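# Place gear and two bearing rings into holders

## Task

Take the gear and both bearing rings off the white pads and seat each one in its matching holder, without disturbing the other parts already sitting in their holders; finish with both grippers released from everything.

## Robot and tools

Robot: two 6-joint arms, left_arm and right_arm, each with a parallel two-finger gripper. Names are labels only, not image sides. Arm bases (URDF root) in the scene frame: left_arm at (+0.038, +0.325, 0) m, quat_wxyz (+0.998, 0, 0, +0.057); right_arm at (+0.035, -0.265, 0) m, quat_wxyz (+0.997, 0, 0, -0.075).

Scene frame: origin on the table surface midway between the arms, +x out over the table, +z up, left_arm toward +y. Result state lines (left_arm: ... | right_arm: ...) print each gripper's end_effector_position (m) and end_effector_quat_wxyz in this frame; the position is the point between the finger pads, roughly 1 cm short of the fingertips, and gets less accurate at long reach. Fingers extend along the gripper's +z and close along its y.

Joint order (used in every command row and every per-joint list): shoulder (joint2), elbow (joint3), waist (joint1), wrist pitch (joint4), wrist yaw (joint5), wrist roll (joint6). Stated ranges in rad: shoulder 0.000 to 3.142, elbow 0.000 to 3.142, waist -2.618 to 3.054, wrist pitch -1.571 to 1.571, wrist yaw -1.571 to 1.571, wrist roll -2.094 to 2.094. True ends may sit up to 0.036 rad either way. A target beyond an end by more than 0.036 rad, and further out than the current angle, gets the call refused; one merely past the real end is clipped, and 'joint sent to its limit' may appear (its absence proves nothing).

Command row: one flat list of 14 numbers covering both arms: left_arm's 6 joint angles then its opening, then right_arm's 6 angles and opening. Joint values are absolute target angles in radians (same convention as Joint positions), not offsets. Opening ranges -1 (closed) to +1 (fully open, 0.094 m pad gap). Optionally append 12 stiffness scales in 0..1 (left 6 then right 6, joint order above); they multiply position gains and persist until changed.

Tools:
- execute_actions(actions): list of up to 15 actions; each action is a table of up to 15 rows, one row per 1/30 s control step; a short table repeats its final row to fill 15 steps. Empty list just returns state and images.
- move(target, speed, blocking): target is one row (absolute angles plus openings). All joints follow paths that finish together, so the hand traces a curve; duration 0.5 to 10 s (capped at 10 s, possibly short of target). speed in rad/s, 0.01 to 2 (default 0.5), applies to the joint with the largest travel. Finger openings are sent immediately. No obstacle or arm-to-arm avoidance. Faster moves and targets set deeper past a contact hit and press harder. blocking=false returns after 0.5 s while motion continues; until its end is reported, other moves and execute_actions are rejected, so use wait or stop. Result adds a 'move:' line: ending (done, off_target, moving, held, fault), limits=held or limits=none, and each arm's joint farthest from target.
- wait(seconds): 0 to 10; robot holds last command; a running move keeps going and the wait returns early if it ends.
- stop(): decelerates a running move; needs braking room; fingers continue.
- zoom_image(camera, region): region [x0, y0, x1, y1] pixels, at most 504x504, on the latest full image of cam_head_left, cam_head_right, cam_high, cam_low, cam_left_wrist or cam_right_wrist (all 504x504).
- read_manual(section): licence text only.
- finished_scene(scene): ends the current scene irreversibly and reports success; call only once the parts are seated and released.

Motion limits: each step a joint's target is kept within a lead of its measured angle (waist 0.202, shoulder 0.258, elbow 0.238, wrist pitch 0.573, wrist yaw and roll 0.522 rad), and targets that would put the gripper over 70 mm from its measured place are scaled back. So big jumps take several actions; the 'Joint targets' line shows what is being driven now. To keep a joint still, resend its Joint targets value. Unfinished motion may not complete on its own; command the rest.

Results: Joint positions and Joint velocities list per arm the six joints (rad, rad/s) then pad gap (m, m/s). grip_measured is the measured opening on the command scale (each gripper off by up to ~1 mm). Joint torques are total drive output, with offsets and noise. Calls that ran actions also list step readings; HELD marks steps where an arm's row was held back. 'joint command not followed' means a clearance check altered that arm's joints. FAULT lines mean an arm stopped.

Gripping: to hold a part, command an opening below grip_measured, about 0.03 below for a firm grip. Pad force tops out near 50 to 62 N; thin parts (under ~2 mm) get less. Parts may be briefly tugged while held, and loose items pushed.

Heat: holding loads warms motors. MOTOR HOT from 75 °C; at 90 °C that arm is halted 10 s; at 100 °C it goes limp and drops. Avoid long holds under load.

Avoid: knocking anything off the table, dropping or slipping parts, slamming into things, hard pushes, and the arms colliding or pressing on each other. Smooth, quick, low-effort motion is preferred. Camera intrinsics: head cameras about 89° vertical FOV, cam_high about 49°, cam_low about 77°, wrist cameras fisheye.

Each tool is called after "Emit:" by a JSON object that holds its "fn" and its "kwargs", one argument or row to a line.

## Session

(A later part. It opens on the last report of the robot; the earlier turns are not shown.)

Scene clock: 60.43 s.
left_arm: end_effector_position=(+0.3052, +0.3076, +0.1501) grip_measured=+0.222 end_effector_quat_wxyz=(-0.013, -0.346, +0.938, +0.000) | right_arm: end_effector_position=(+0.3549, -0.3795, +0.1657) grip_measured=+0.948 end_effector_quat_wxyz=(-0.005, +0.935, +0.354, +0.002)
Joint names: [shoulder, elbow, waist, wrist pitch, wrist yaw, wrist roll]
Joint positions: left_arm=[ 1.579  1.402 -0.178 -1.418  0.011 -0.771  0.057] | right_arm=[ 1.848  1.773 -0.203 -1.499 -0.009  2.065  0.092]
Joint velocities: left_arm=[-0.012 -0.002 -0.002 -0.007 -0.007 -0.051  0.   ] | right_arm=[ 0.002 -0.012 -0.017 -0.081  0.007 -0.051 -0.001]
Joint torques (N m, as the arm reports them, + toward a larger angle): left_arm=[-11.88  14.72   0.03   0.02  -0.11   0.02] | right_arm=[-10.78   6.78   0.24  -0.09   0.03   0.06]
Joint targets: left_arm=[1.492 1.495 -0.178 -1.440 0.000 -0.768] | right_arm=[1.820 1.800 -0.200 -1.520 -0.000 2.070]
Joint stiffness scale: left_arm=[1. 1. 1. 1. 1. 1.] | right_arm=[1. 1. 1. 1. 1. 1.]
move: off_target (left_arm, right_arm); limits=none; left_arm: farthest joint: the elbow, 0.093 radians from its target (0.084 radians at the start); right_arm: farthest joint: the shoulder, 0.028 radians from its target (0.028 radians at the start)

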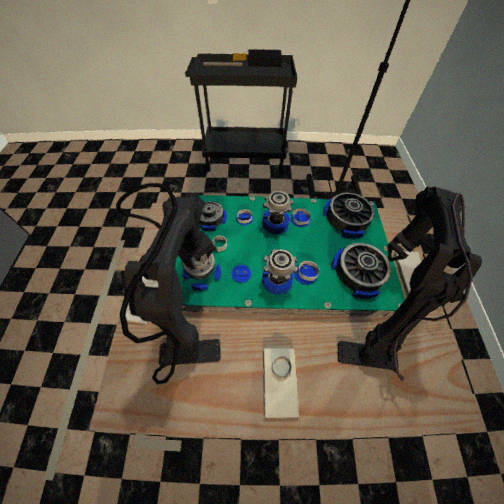

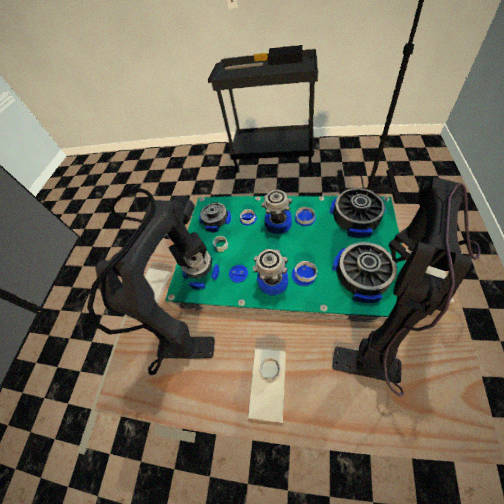

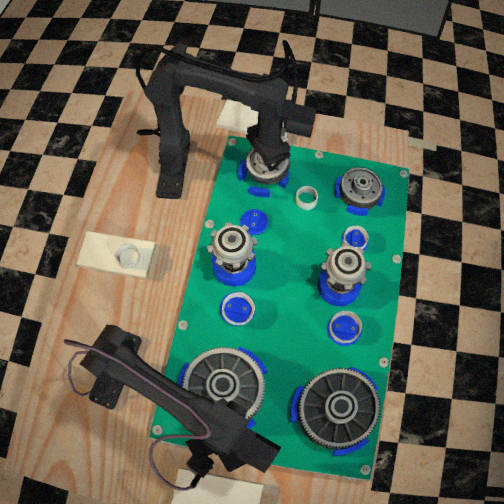

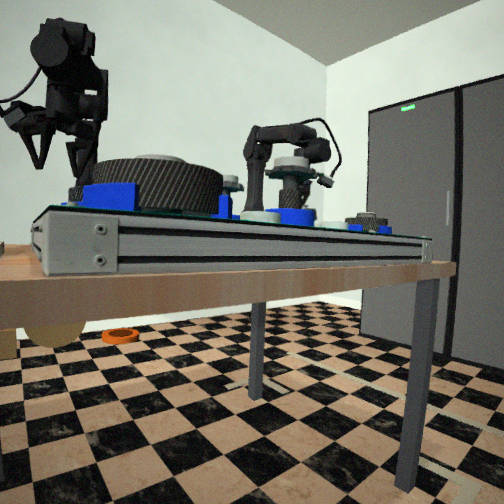

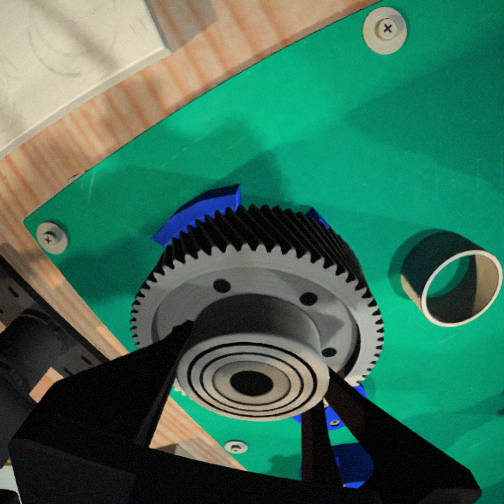

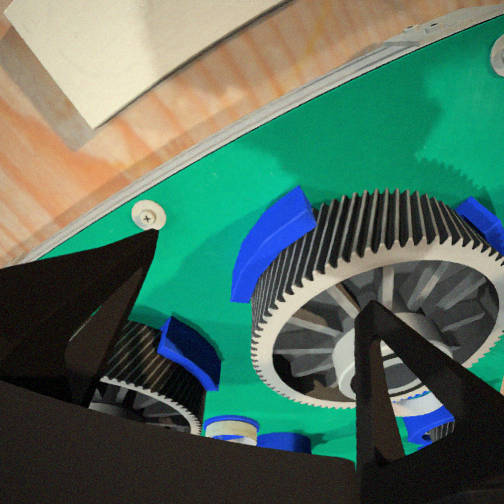

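Emit:
{"fn": "move", "kwargs": {
  "target": [1.437,1.318,-0.148,-1.33,0,-0.768,0.18, 1.82,1.80,-0.2,-1.52,0,2.07,0.95],
  "speed": 0.15
}}

Emit:
{"fn": "zoom_image", "kwargs": {
  "camera": "cam_high",
  "region": [210, 110, 400, 240]
}}

Emit:
{"fn": "zoom_image", "kwargs": {
  "camera": "cam_head_right",
  "region": [150, 190, 330, 310]
}}

Scene clock: 63.27 s.
left_arm: end_effector_position=(+0.2940, +0.3135, +0.1352) grip_measured=+0.221 end_effector_quat_wxyz=(-0.003, -0.355, +0.935, -0.005) | right_arm: end_effector_position=(+0.3549, -0.3795, +0.1657) grip_measured=+0.948 end_effector_quat_wxyz=(-0.005, +0.935, +0.354, +0.002)
Joint names: [shoulder, elbow, waist, wrist pitch, wrist yaw, wrist roll]
Joint positions: left_arm=[ 1.512  1.278 -0.157 -1.338  0.012 -0.768  0.057] | right_arm=[ 1.848  1.773 -0.203 -1.499 -0.009  2.065  0.092]
Joint velocities: left_arm=[ 0.007 -0.007 -0.007 -0.037 -0.095 -0.007 -0.   ] | right_arm=[-0.007 -0.046  0.007  0.037 -0.066  0.051  0.   ]
Joint torques (N m, as the arm reports them, + toward a larger angle): left_arm=[-10.53  10.05   0.76   0.43  -0.13  -0.03] | right_arm=[-10.82   6.78   0.26  -0.11   0.03   0.03]
Joint targets: left_arm=[1.437 1.318 -0.148 -1.330 -0.000 -0.768] | right_arm=[1.820 1.800 -0.200 -1.520 0.000 2.070]
Joint stiffness scale: left_arm=[1. 1. 1. 1. 1. 1.] | right_arm=[1. 1. 1. 1. 1. 1.]
move: off_target (left_arm, right_arm); limits=none; left_arm: farthest joint: the shoulder, 0.075 radians from its target (0.142 radians at the start); right_arm: farthest joint: the shoulder, 0.028 radians from its target (0.028 radians at the start)

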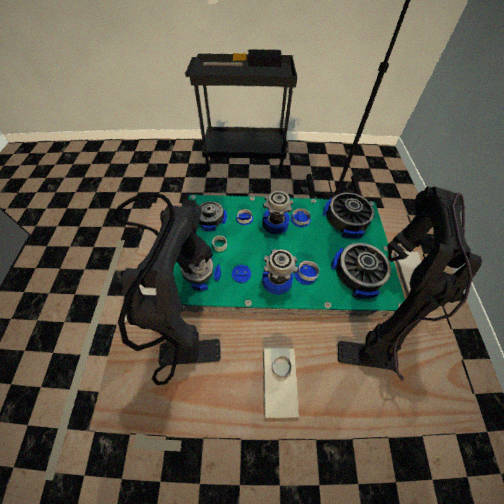

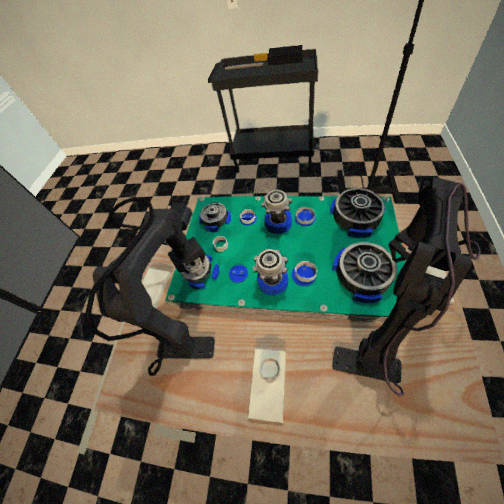

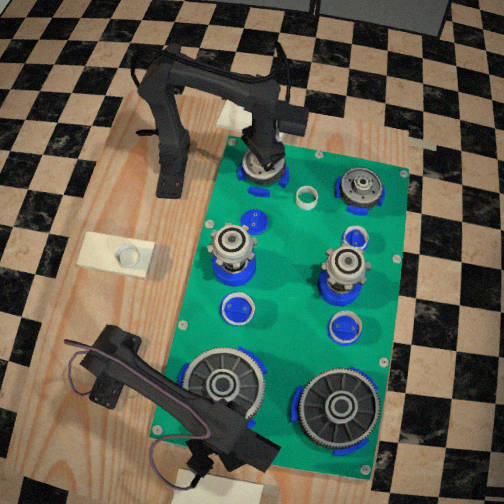

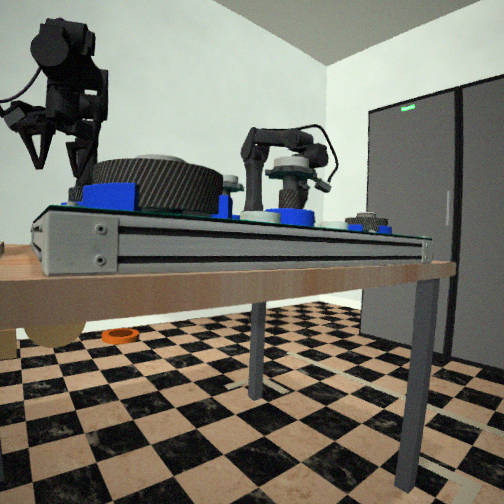

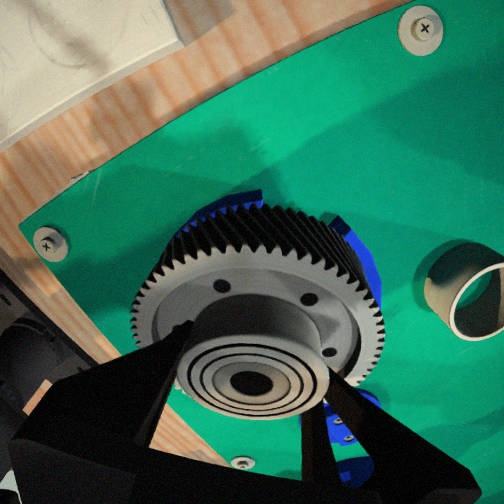

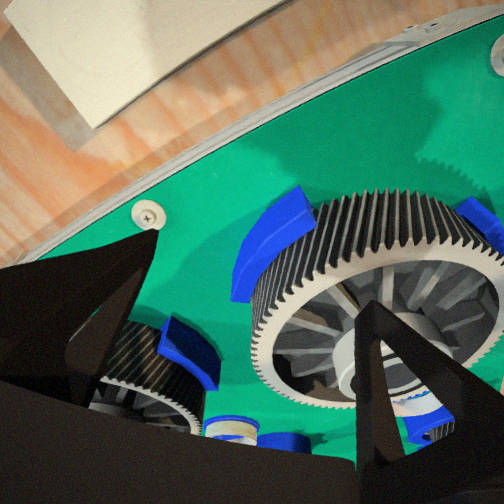

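Region (210, 110, 400, 240) of cam_high's 504x504 image, scaled by 2.653, with more detail than that image has; it fills the top 345 rows of this view, and the rest is white.

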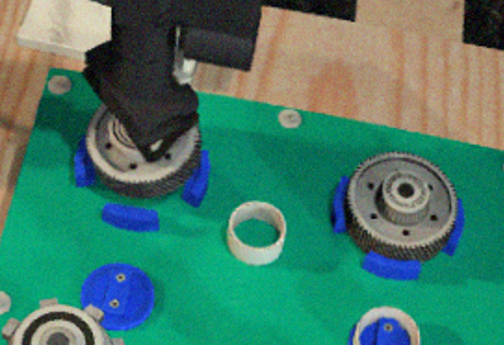

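Region (150, 190, 330, 310) of cam_head_right's 504x504 image, scaled by 2.800, with more detail than that image has.

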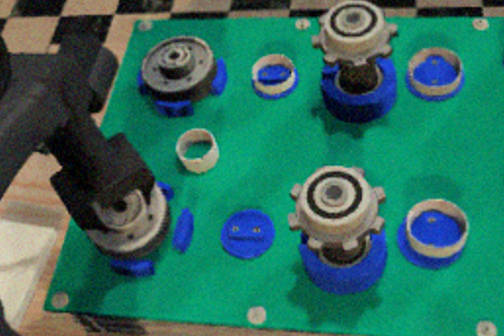

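Emit:
{"fn": "move", "kwargs": {
  "target": [1.45,1.227,-0.172,-1.236,0,-0.768,0.18, 1.82,1.80,-0.2,-1.52,0,2.07,0.95],
  "speed": 0.06
}}

Emit:
{"fn": "zoom_image", "kwargs": {
  "camera": "cam_high",
  "region": [210, 110, 400, 240]
}}

Emit:
{"fn": "zoom_image", "kwargs": {
  "camera": "cam_head_right",
  "region": [150, 190, 330, 310]
}}

Scene clock: 66.03 s.
left_arm: end_effector_position=(+0.2930, +0.3124, +0.1293) grip_measured=+0.220 end_effector_quat_wxyz=(+0.009, -0.356, +0.934, -0.005) | right_arm: end_effector_position=(+0.3549, -0.3795, +0.1657) grip_measured=+0.948 end_effector_quat_wxyz=(-0.005, +0.935, +0.354, +0.002)
Joint names: [shoulder, elbow, waist, wrist pitch, wrist yaw, wrist roll]
Joint positions: left_arm=[ 1.487  1.231 -0.168 -1.293  0.002 -0.781  0.057] | right_arm=[ 1.848  1.773 -0.203 -1.499 -0.009  2.065  0.092]
Joint velocities: left_arm=[-0.007  0.002 -0.007 -0.007 -0.081  0.007 -0.001] | right_arm=[ 0.002  0.017  0.002  0.051 -0.037  0.007  0.   ]
Joint torques (N m, as the arm reports them, + toward a larger angle): left_arm=[-7.54  6.18 -0.26  1.09 -0.05  0.12] | right_arm=[-10.82   6.76   0.26  -0.1    0.04   0.04]
Joint targets: left_arm=[1.450 1.227 -0.172 -1.236 0.000 -0.768] | right_arm=[1.820 1.800 -0.200 -1.520 -0.000 2.070]
Joint stiffness scale: left_arm=[1. 1. 1. 1. 1. 1.] | right_arm=[1. 1. 1. 1. 1. 1.]
move: off_target (left_arm, right_arm); limits=none; left_arm: farthest joint: the wrist pitch, 0.057 radians from its target (0.102 radians at the start); right_arm: farthest joint: the shoulder, 0.028 radians from its target (0.028 radians at the start)

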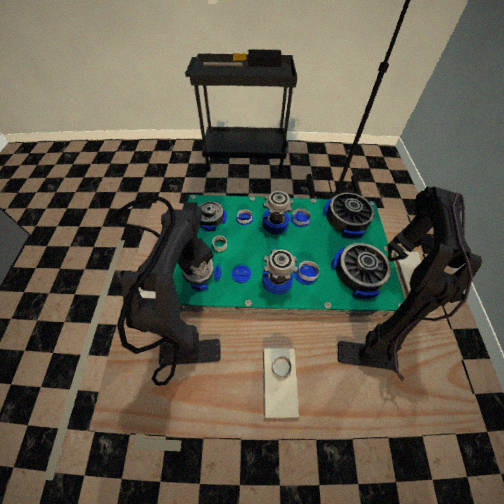

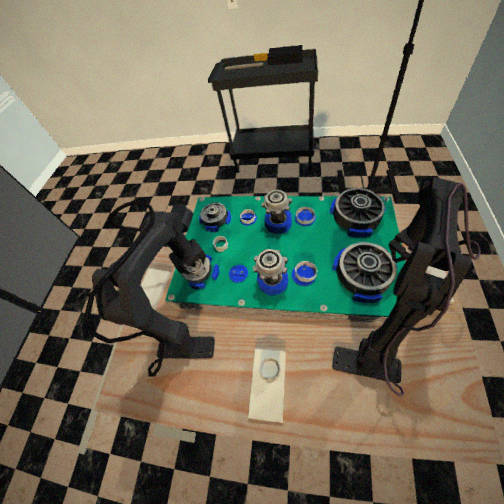

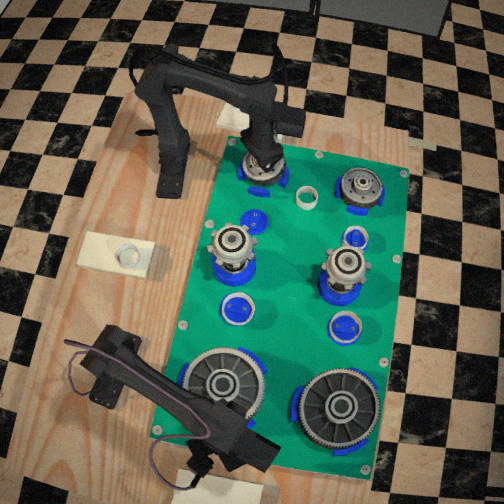

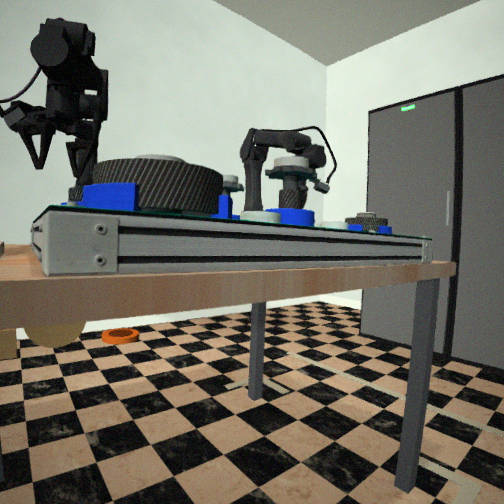

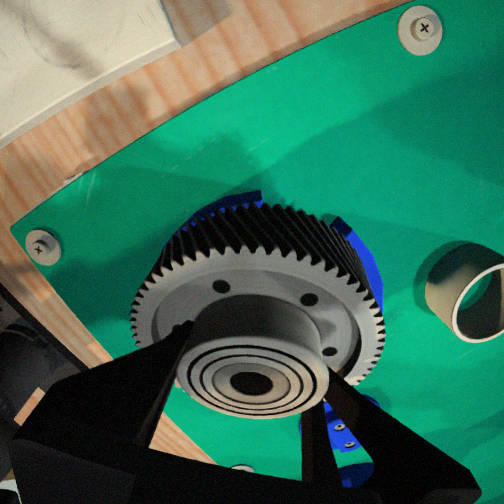

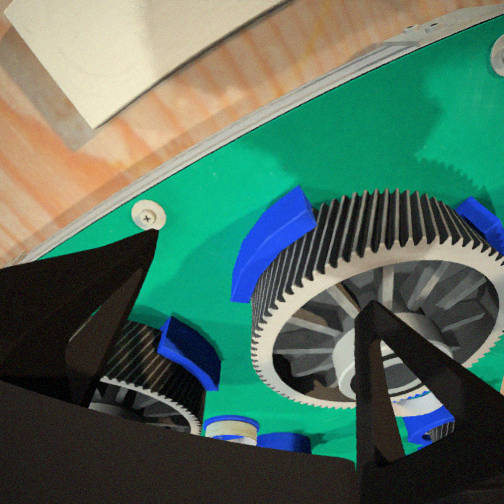

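Region (210, 110, 400, 240) of cam_high's 504x504 image, scaled by 2.653, with more detail than that image has; it fills the top 345 rows of this view, and the rest is white.

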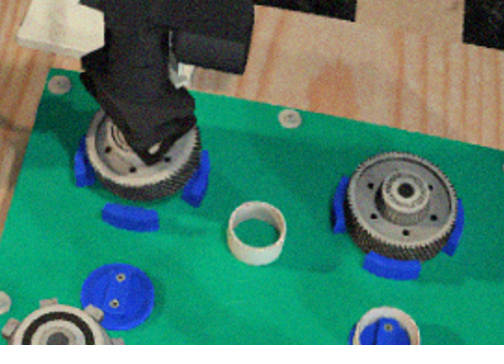

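Region (150, 190, 330, 310) of cam_head_right's 504x504 image, scaled by 2.800, with more detail than that image has.

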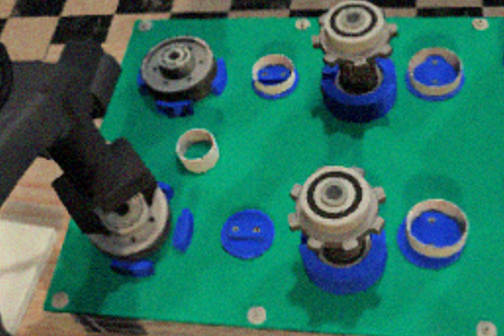

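Emit:
{"fn": "move", "kwargs": {
  "target": [1.465,1.36,-0.172,-1.35,0,-0.768,0.18, 1.82,1.80,-0.2,-1.52,0,2.07,0.95],
  "speed": 0.15
}}

Emit:
{"fn": "move", "kwargs": {
  "target": [1.465,1.36,-0.203,-1.35,0,-0.768,0.18, 1.82,1.80,-0.2,-1.52,0,2.07,0.95],
  "speed": 0.05
}}

Emit:
{"fn": "zoom_image", "kwargs": {
  "camera": "cam_high",
  "region": [210, 110, 400, 240]
}}

Emit:
{"fn": "zoom_image", "kwargs": {
  "camera": "cam_head_right",
  "region": [150, 190, 330, 310]
}}

Scene clock: 68.17 s.
left_arm: end_effector_position=(+0.2941, +0.3124, +0.1337) grip_measured=+0.220 end_effector_quat_wxyz=(-0.000, -0.353, +0.936, -0.001) | right_arm: end_effector_position=(+0.3549, -0.3795, +0.1657) grip_measured=+0.948 end_effector_quat_wxyz=(-0.005, +0.935, +0.354, +0.002)
Joint names: [shoulder, elbow, waist, wrist pitch, wrist yaw, wrist roll]
Joint positions: left_arm=[ 1.511  1.271 -0.168 -1.33   0.002 -0.776  0.057] | right_arm=[ 1.848  1.773 -0.203 -1.499 -0.009  2.065  0.092]
Joint velocities: left_arm=[-0.022 -0.002 -0.037 -0.022  0.007  0.022 -0.   ] | right_arm=[-0.002  0.002  0.002  0.007 -0.051 -0.037  0.001]
Joint torques (N m, as the arm reports them, + toward a larger angle): left_arm=[-8.32 14.42 -0.25  0.09 -0.05  0.06] | right_arm=[-10.82   6.77   0.23  -0.1    0.04   0.04]
Joint targets: left_arm=[1.465 1.360 -0.172 -1.350 -0.000 -0.768] | right_arm=[1.820 1.800 -0.200 -1.520 0.000 2.070]
Joint stiffness scale: left_arm=[1. 1. 1. 1. 1. 1.] | right_arm=[1. 1. 1. 1. 1. 1.]
move: off_target (left_arm, right_arm); limits=none; left_arm: farthest joint: the elbow, 0.089 radians from its target (0.129 radians at the start); right_arm: farthest joint: the shoulder, 0.028 radians from its target (0.028 radians at the start)

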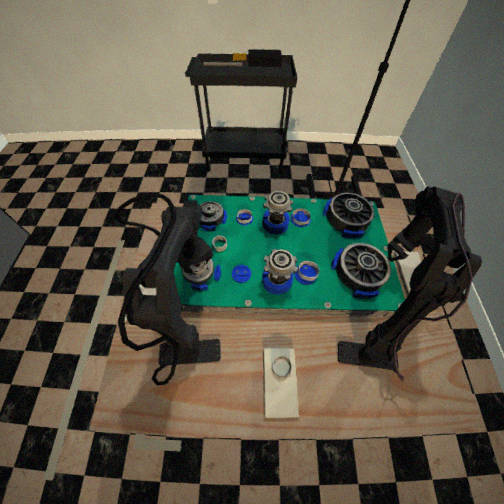

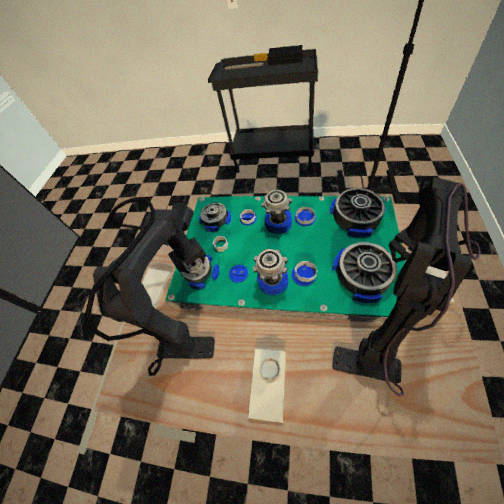

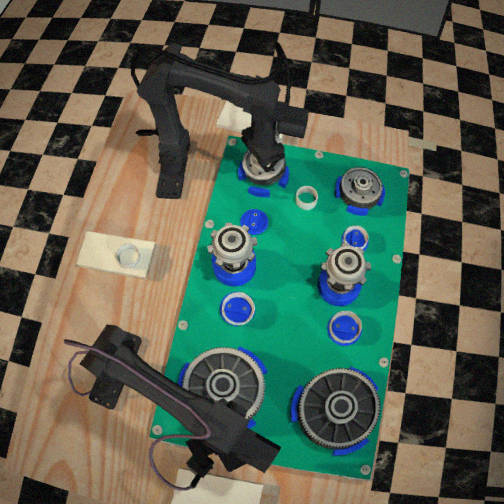

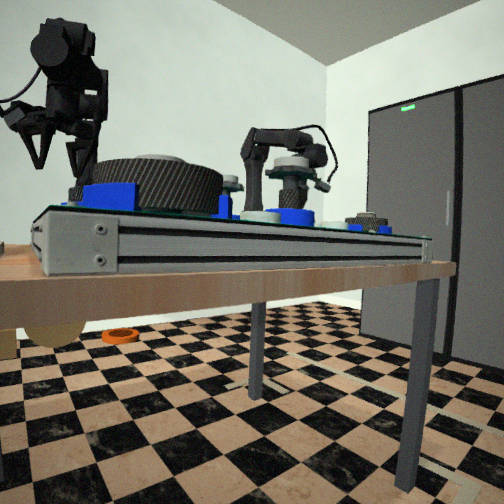

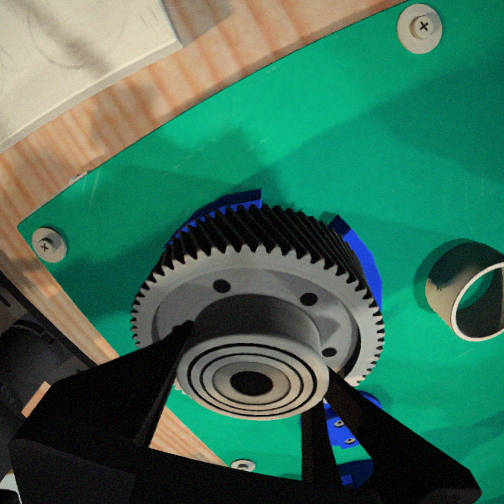

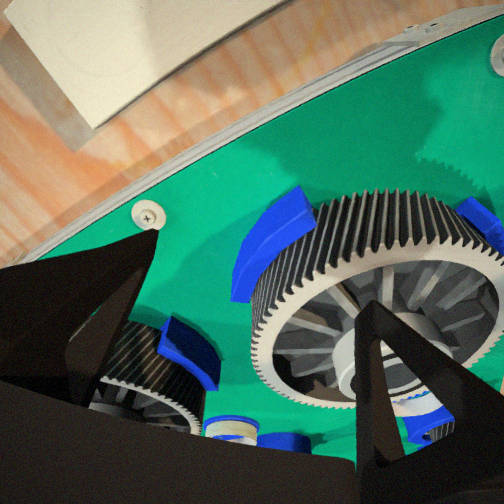

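Scene clock: 70.23 s.
left_arm: end_effector_position=(+0.2932, +0.3065, +0.1294) grip_measured=+0.220 end_effector_quat_wxyz=(-0.007, -0.341, +0.940, +0.004) | right_arm: end_effector_position=(+0.3549, -0.3795, +0.1657) grip_measured=+0.948 end_effector_quat_wxyz=(-0.005, +0.935, +0.354, +0.002)
Joint names: [shoulder, elbow, waist, wrist pitch, wrist yaw, wrist roll]
Joint positions: left_arm=[ 1.524  1.266 -0.194 -1.329 -0.001 -0.776  0.057] | right_arm=[ 1.848  1.773 -0.203 -1.499 -0.009  2.065  0.092]
Joint velocities: left_arm=[ 0.002 -0.007  0.012  0.051  0.022  0.007 -0.001] | right_arm=[ 0.002  0.012  0.002  0.007 -0.081 -0.051 -0.   ]
Joint torques (N m, as the arm reports them, + toward a larger angle): left_arm=[-9.41 14.82 -0.65  0.04 -0.01  0.07] | right_arm=[-10.82   6.77   0.2   -0.1    0.04   0.04]
Joint targets: left_arm=[1.465 1.360 -0.203 -1.350 -0.000 -0.768] | right_arm=[1.820 1.800 -0.200 -1.520 0.000 2.070]
Joint stiffness scale: left_arm=[1. 1. 1. 1. 1. 1.] | right_arm=[1. 1. 1. 1. 1. 1.]
move: off_target (left_arm, right_arm); limits=none; left_arm: farthest joint: the elbow, 0.094 radians from its target (0.089 radians at the start); right_arm: farthest joint: the shoulder, 0.028 radians from its target (0.028 radians at the start)

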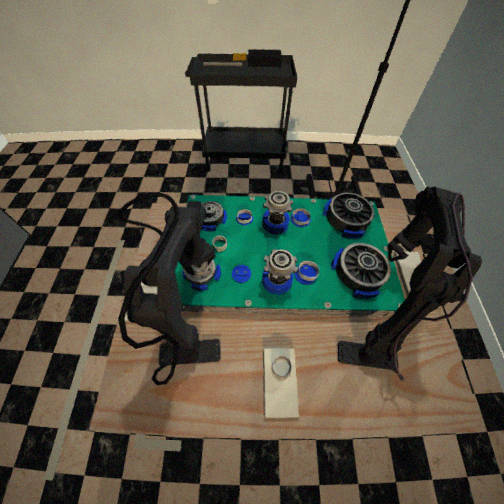

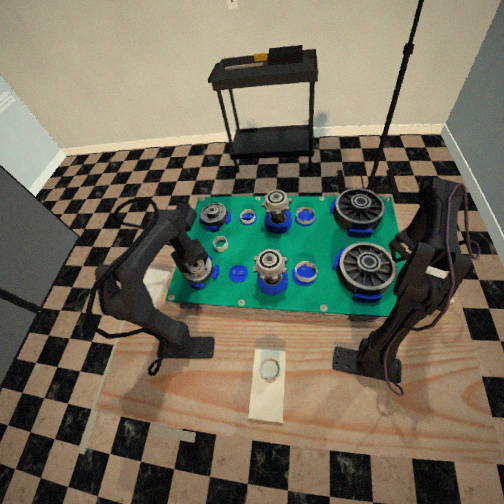

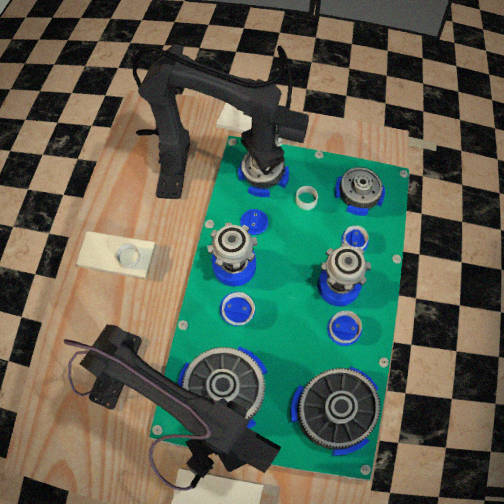

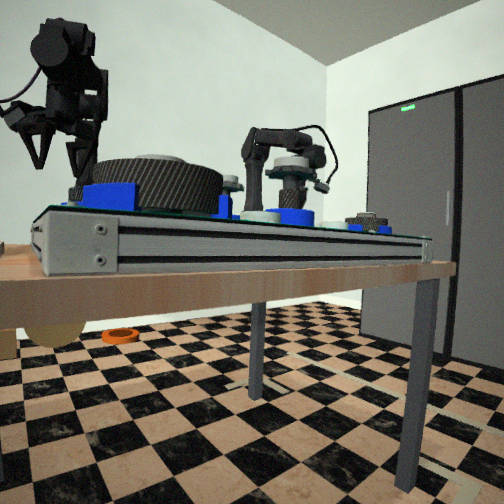

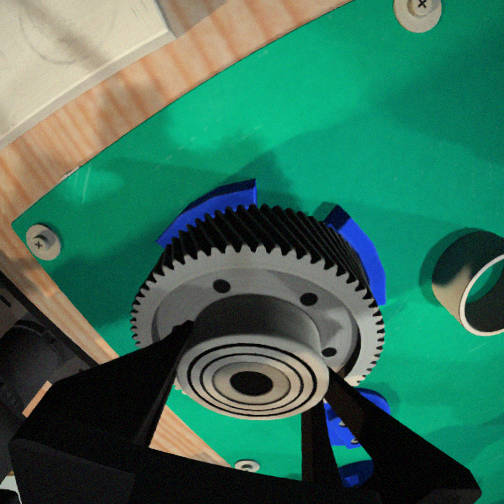

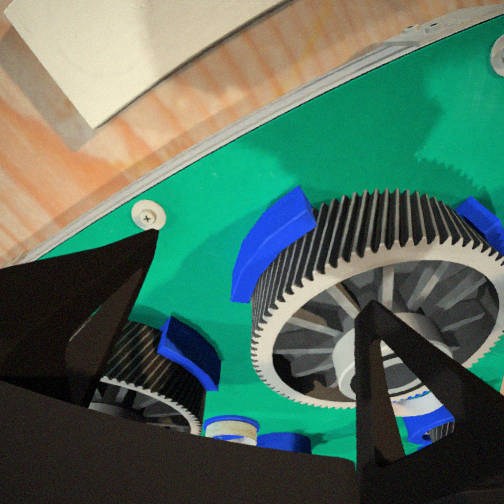

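Region (210, 110, 400, 240) of cam_high's 504x504 image, scaled by 2.653, with more detail than that image has; it fills the top 345 rows of this view, and the rest is white.

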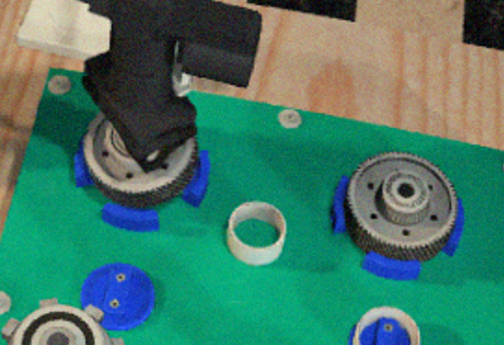

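Region (150, 190, 330, 310) of cam_head_right's 504x504 image, scaled by 2.800, with more detail than that image has.

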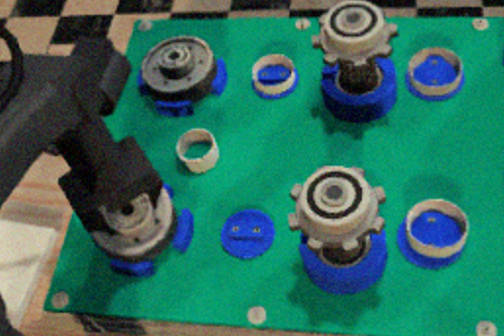

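Emit:
{"fn": "execute_actions", "kwargs": {
  "actions": [
    [[1.465,1.35,-0.2,-1.335,0,-0.768,0.18, 1.82,1.80,-0.2,-1.52,0,2.07,0.95],[1.465,1.34,-0.2,-1.325,0,-0.768,0.18, 1.82,1.80,-0.2,-1.52,0,2.07,0.95],[1.465,1.33,-0.2,-1.32,0,-0.768,0.18, 1.82,1.80,-0.2,-1.52,0,2.07,0.95],[1.465,1.325,-0.2,-1.316,0,-0.768,0.18, 1.82,1.80,-0.2,-1.52,0,2.07,0.95],[1.465,1.32,-0.2,-1.312,0,-0.768,0.18, 1.82,1.80,-0.2,-1.52,0,2.07,0.95],[1.47,1.315,-0.2,-1.308,0,-0.768,0.18, 1.82,1.80,-0.2,-1.52,0,2.07,0.95],[1.47,1.312,-0.2,-1.305,0,-0.768,0.18, 1.82,1.80,-0.2,-1.52,0,2.07,0.95]]
  ]
}}

Emit:
{"fn": "move", "kwargs": {
  "target": [1.478,1.238,-0.2,-1.236,0,-0.768,0.18, 1.82,1.80,-0.2,-1.52,0,2.07,0.95],
  "speed": 0.05
}}

Emit:
{"fn": "zoom_image", "kwargs": {
  "camera": "cam_high",
  "region": [210, 110, 400, 240]
}}

Scene clock: 72.87 s.
left_arm: end_effector_position=(+0.2936, +0.3065, +0.1294) grip_measured=+0.220 end_effector_quat_wxyz=(-0.006, -0.341, +0.940, +0.004) | right_arm: end_effector_position=(+0.3549, -0.3795, +0.1657) grip_measured=+0.948 end_effector_quat_wxyz=(-0.005, +0.935, +0.354, +0.002)
Joint names: [shoulder, elbow, waist, wrist pitch, wrist yaw, wrist roll]
Joint positions: left_arm=[ 1.524  1.266 -0.194 -1.327 -0.001 -0.776  0.057] | right_arm=[ 1.848  1.773 -0.203 -1.499 -0.009  2.065  0.092]
Joint velocities: left_arm=[-0.017  0.007 -0.032 -0.095  0.022 -0.051  0.   ] | right_arm=[ 0.007 -0.007 -0.012  0.007 -0.007 -0.022  0.   ]
Joint torques (N m, as the arm reports them, + toward a larger angle): left_arm=[-9.07 10.5  -0.47  0.59 -0.01  0.05] | right_arm=[-10.85   6.78   0.22  -0.1    0.05   0.04]
Joint targets: left_arm=[1.470 1.312 -0.200 -1.305 -0.000 -0.768] | right_arm=[1.820 1.800 -0.200 -1.520 -0.000 2.070]
Joint stiffness scale: left_arm=[1. 1. 1. 1. 1. 1.] | right_arm=[1. 1. 1. 1. 1. 1.]
Step readings (joint positions):
0: left_arm=[1.524 1.266 -0.194 -1.329 -0.001 -0.776] | right_arm=[1.848 1.773 -0.203 -1.499 -0.009 2.065]
1: left_arm=[1.524 1.266 -0.194 -1.329 -0.001 -0.776] | right_arm=[1.848 1.773 -0.203 -1.499 -0.009 2.065]
2: left_arm=[1.524 1.266 -0.194 -1.329 -0.001 -0.776] | right_arm=[1.848 1.773 -0.203 -1.499 -0.009 2.065]
4: left_arm=[1.524 1.266 -0.194 -1.329 -0.001 -0.776] | right_arm=[1.848 1.773 -0.203 -1.499 -0.009 2.065]
8: left_arm=[1.524 1.266 -0.194 -1.327 -0.001 -0.776] | right_arm=[1.848 1.773 -0.203 -1.499 -0.009 2.065]
15: Joint positions above

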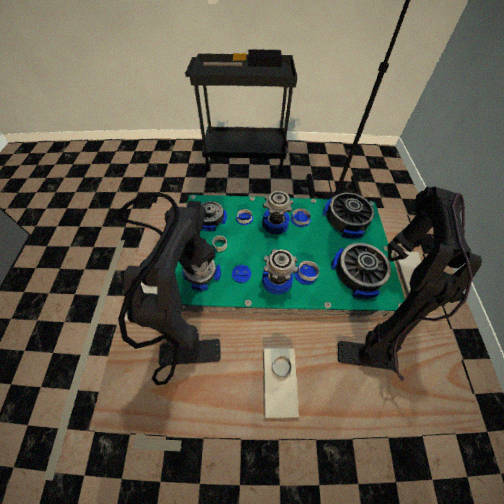

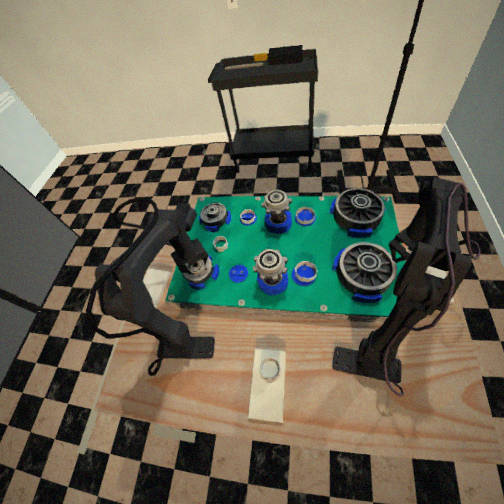

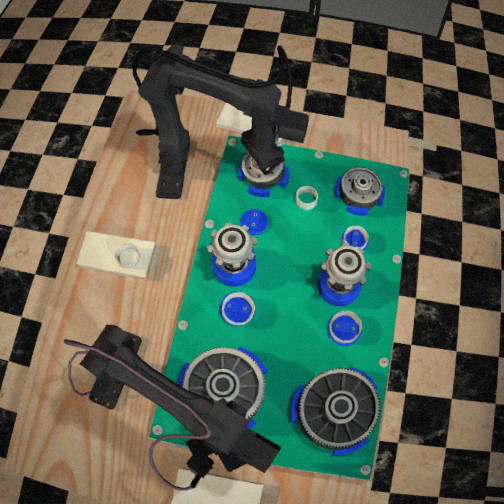

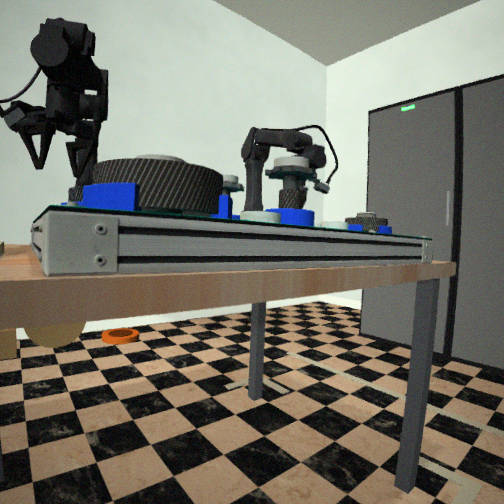

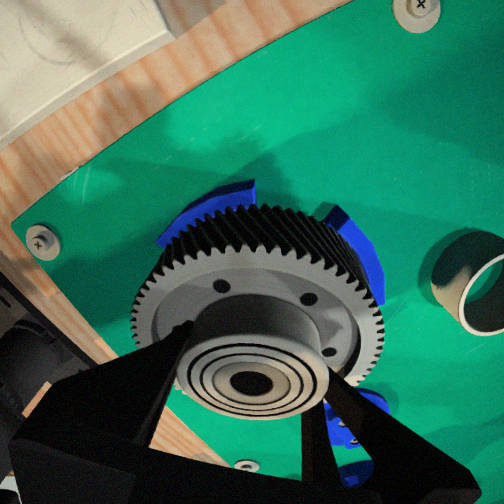

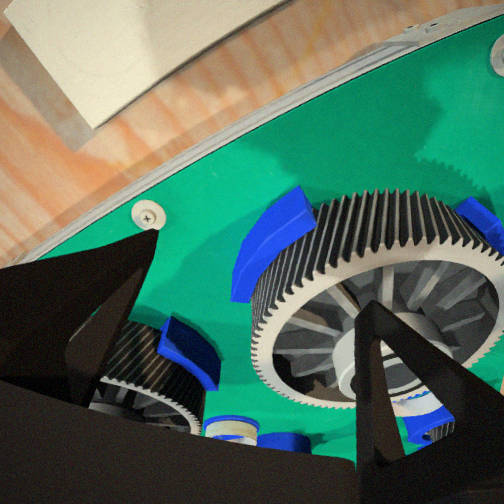

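Scene clock: 74.90 s.
left_arm: end_effector_position=(+0.2922, +0.3061, +0.1274) grip_measured=+0.220 end_effector_quat_wxyz=(-0.001, -0.341, +0.940, +0.003) | right_arm: end_effector_position=(+0.3549, -0.3795, +0.1657) grip_measured=+0.948 end_effector_quat_wxyz=(-0.005, +0.935, +0.354, +0.002)
Joint names: [shoulder, elbow, waist, wrist pitch, wrist yaw, wrist roll]
Joint positions: left_arm=[ 1.511  1.245 -0.198 -1.311 -0.005 -0.78   0.057] | right_arm=[ 1.848  1.773 -0.203 -1.499 -0.009  2.065  0.092]
Joint velocities: left_arm=[ 0.012  0.002 -0.012  0.037 -0.037 -0.022 -0.001] | right_arm=[-0.002 -0.007 -0.012  0.037 -0.037 -0.007 -0.   ]
Joint torques (N m, as the arm reports them, + toward a larger angle): left_arm=[-7.29  5.89 -0.08  1.26  0.02  0.1 ] | right_arm=[-10.81   6.79   0.22  -0.11   0.04   0.04]
Joint targets: left_arm=[1.478 1.238 -0.200 -1.236 -0.000 -0.768] | right_arm=[1.820 1.800 -0.200 -1.520 -0.000 2.070]
Joint stiffness scale: left_arm=[1. 1. 1. 1. 1. 1.] | right_arm=[1. 1. 1. 1. 1. 1.]
move: off_target (left_arm, right_arm); limits=none; left_arm: farthest joint: the wrist pitch, 0.075 radians from its target (0.091 radians at the start); right_arm: farthest joint: the shoulder, 0.028 radians from its target (0.028 radians at the start)

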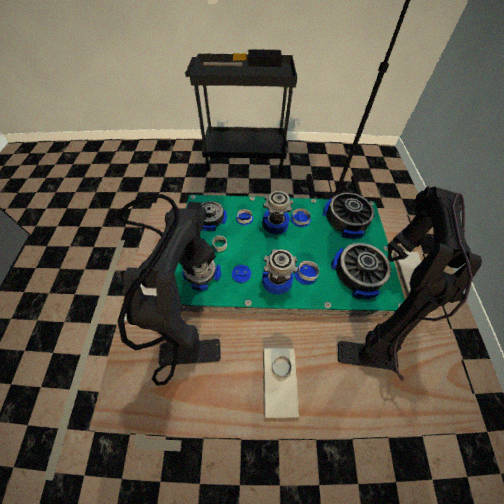

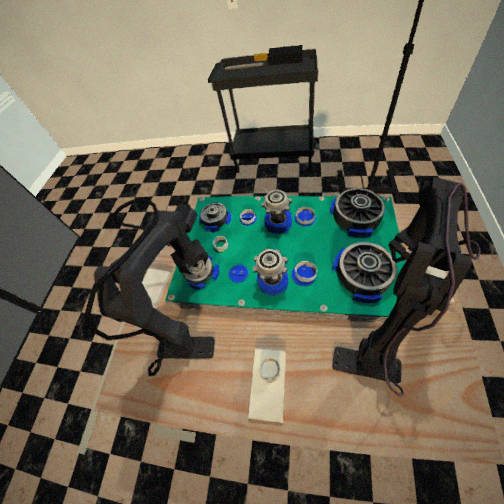

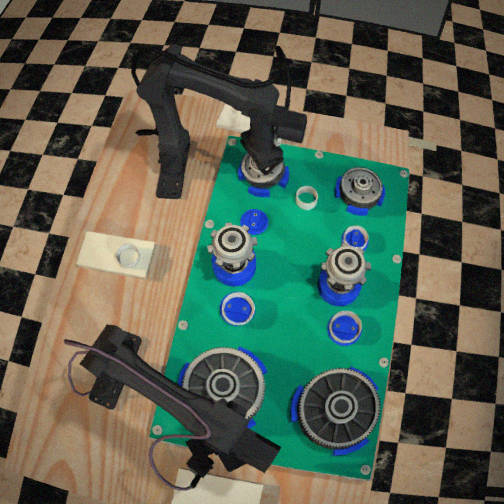

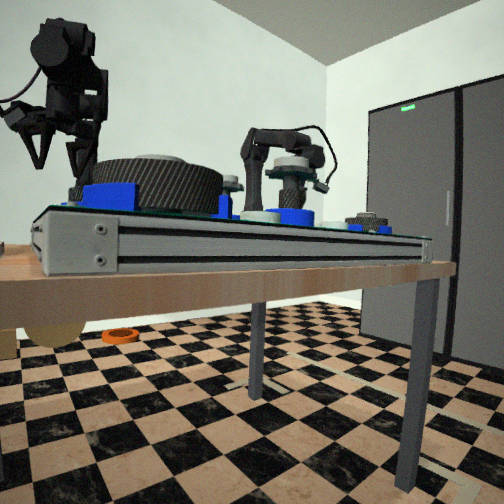

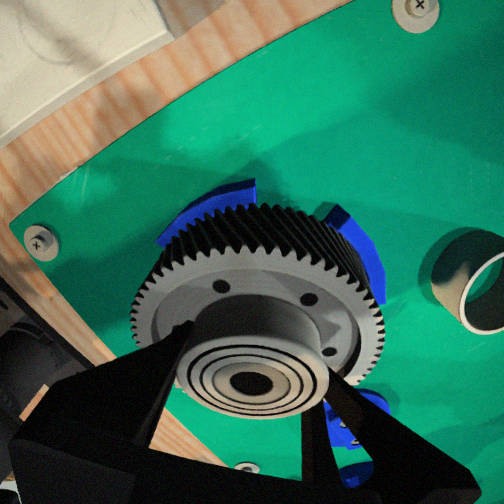

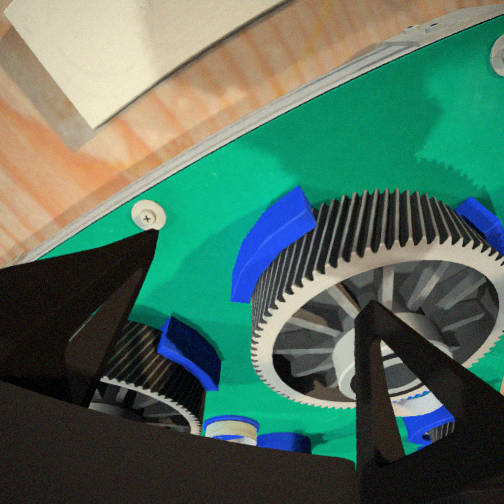

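Region (210, 110, 400, 240) of cam_high's 504x504 image, scaled by 2.653, with more detail than that image has; it fills the top 345 rows of this view, and the rest is white.

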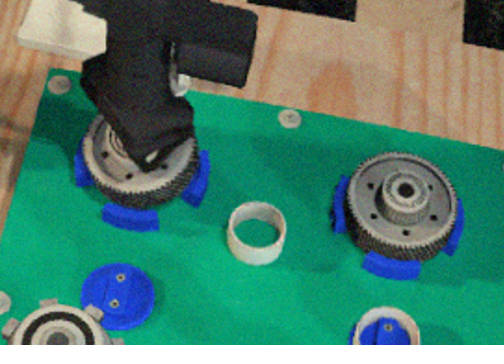

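Emit:
{"fn": "zoom_image", "kwargs": {
  "camera": "cam_head_right",
  "region": [165, 195, 245, 295]
}}

Emit:
{"fn": "zoom_image", "kwargs": {
  "camera": "cam_high",
  "region": [230, 140, 300, 210]
}}

Emit:
{"fn": "zoom_image", "kwargs": {
  "camera": "cam_high",
  "region": [327, 155, 397, 225]
}}

Region (165, 195, 245, 295) of cam_head_right's 504x504 image, scaled by 5.040, with more detail than that image has; it fills the left 403 columns of this view, and the rest is white.

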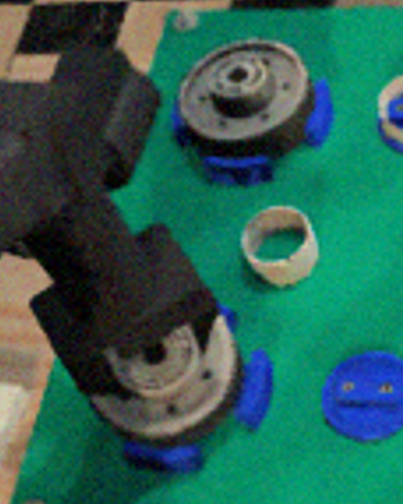

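Region (230, 140, 300, 210) of cam_high's 504x504 image, scaled by 7.200, with more detail than that image has.

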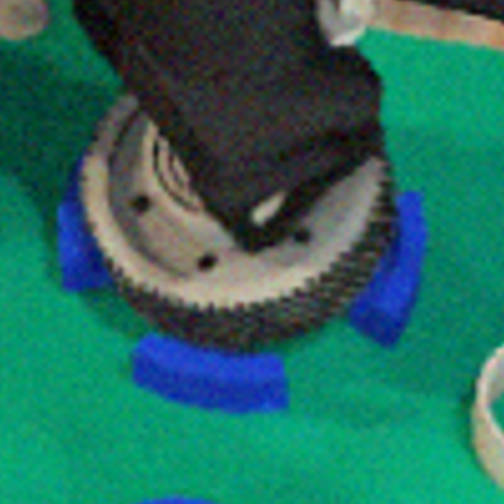

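Region (327, 155, 397, 225) of cam_high's 504x504 image, scaled by 7.200, with more detail than that image has.

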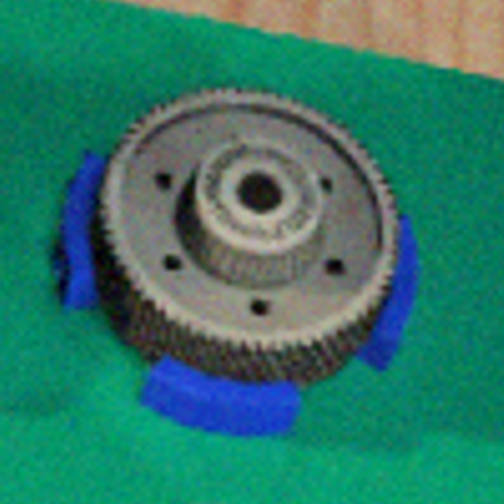

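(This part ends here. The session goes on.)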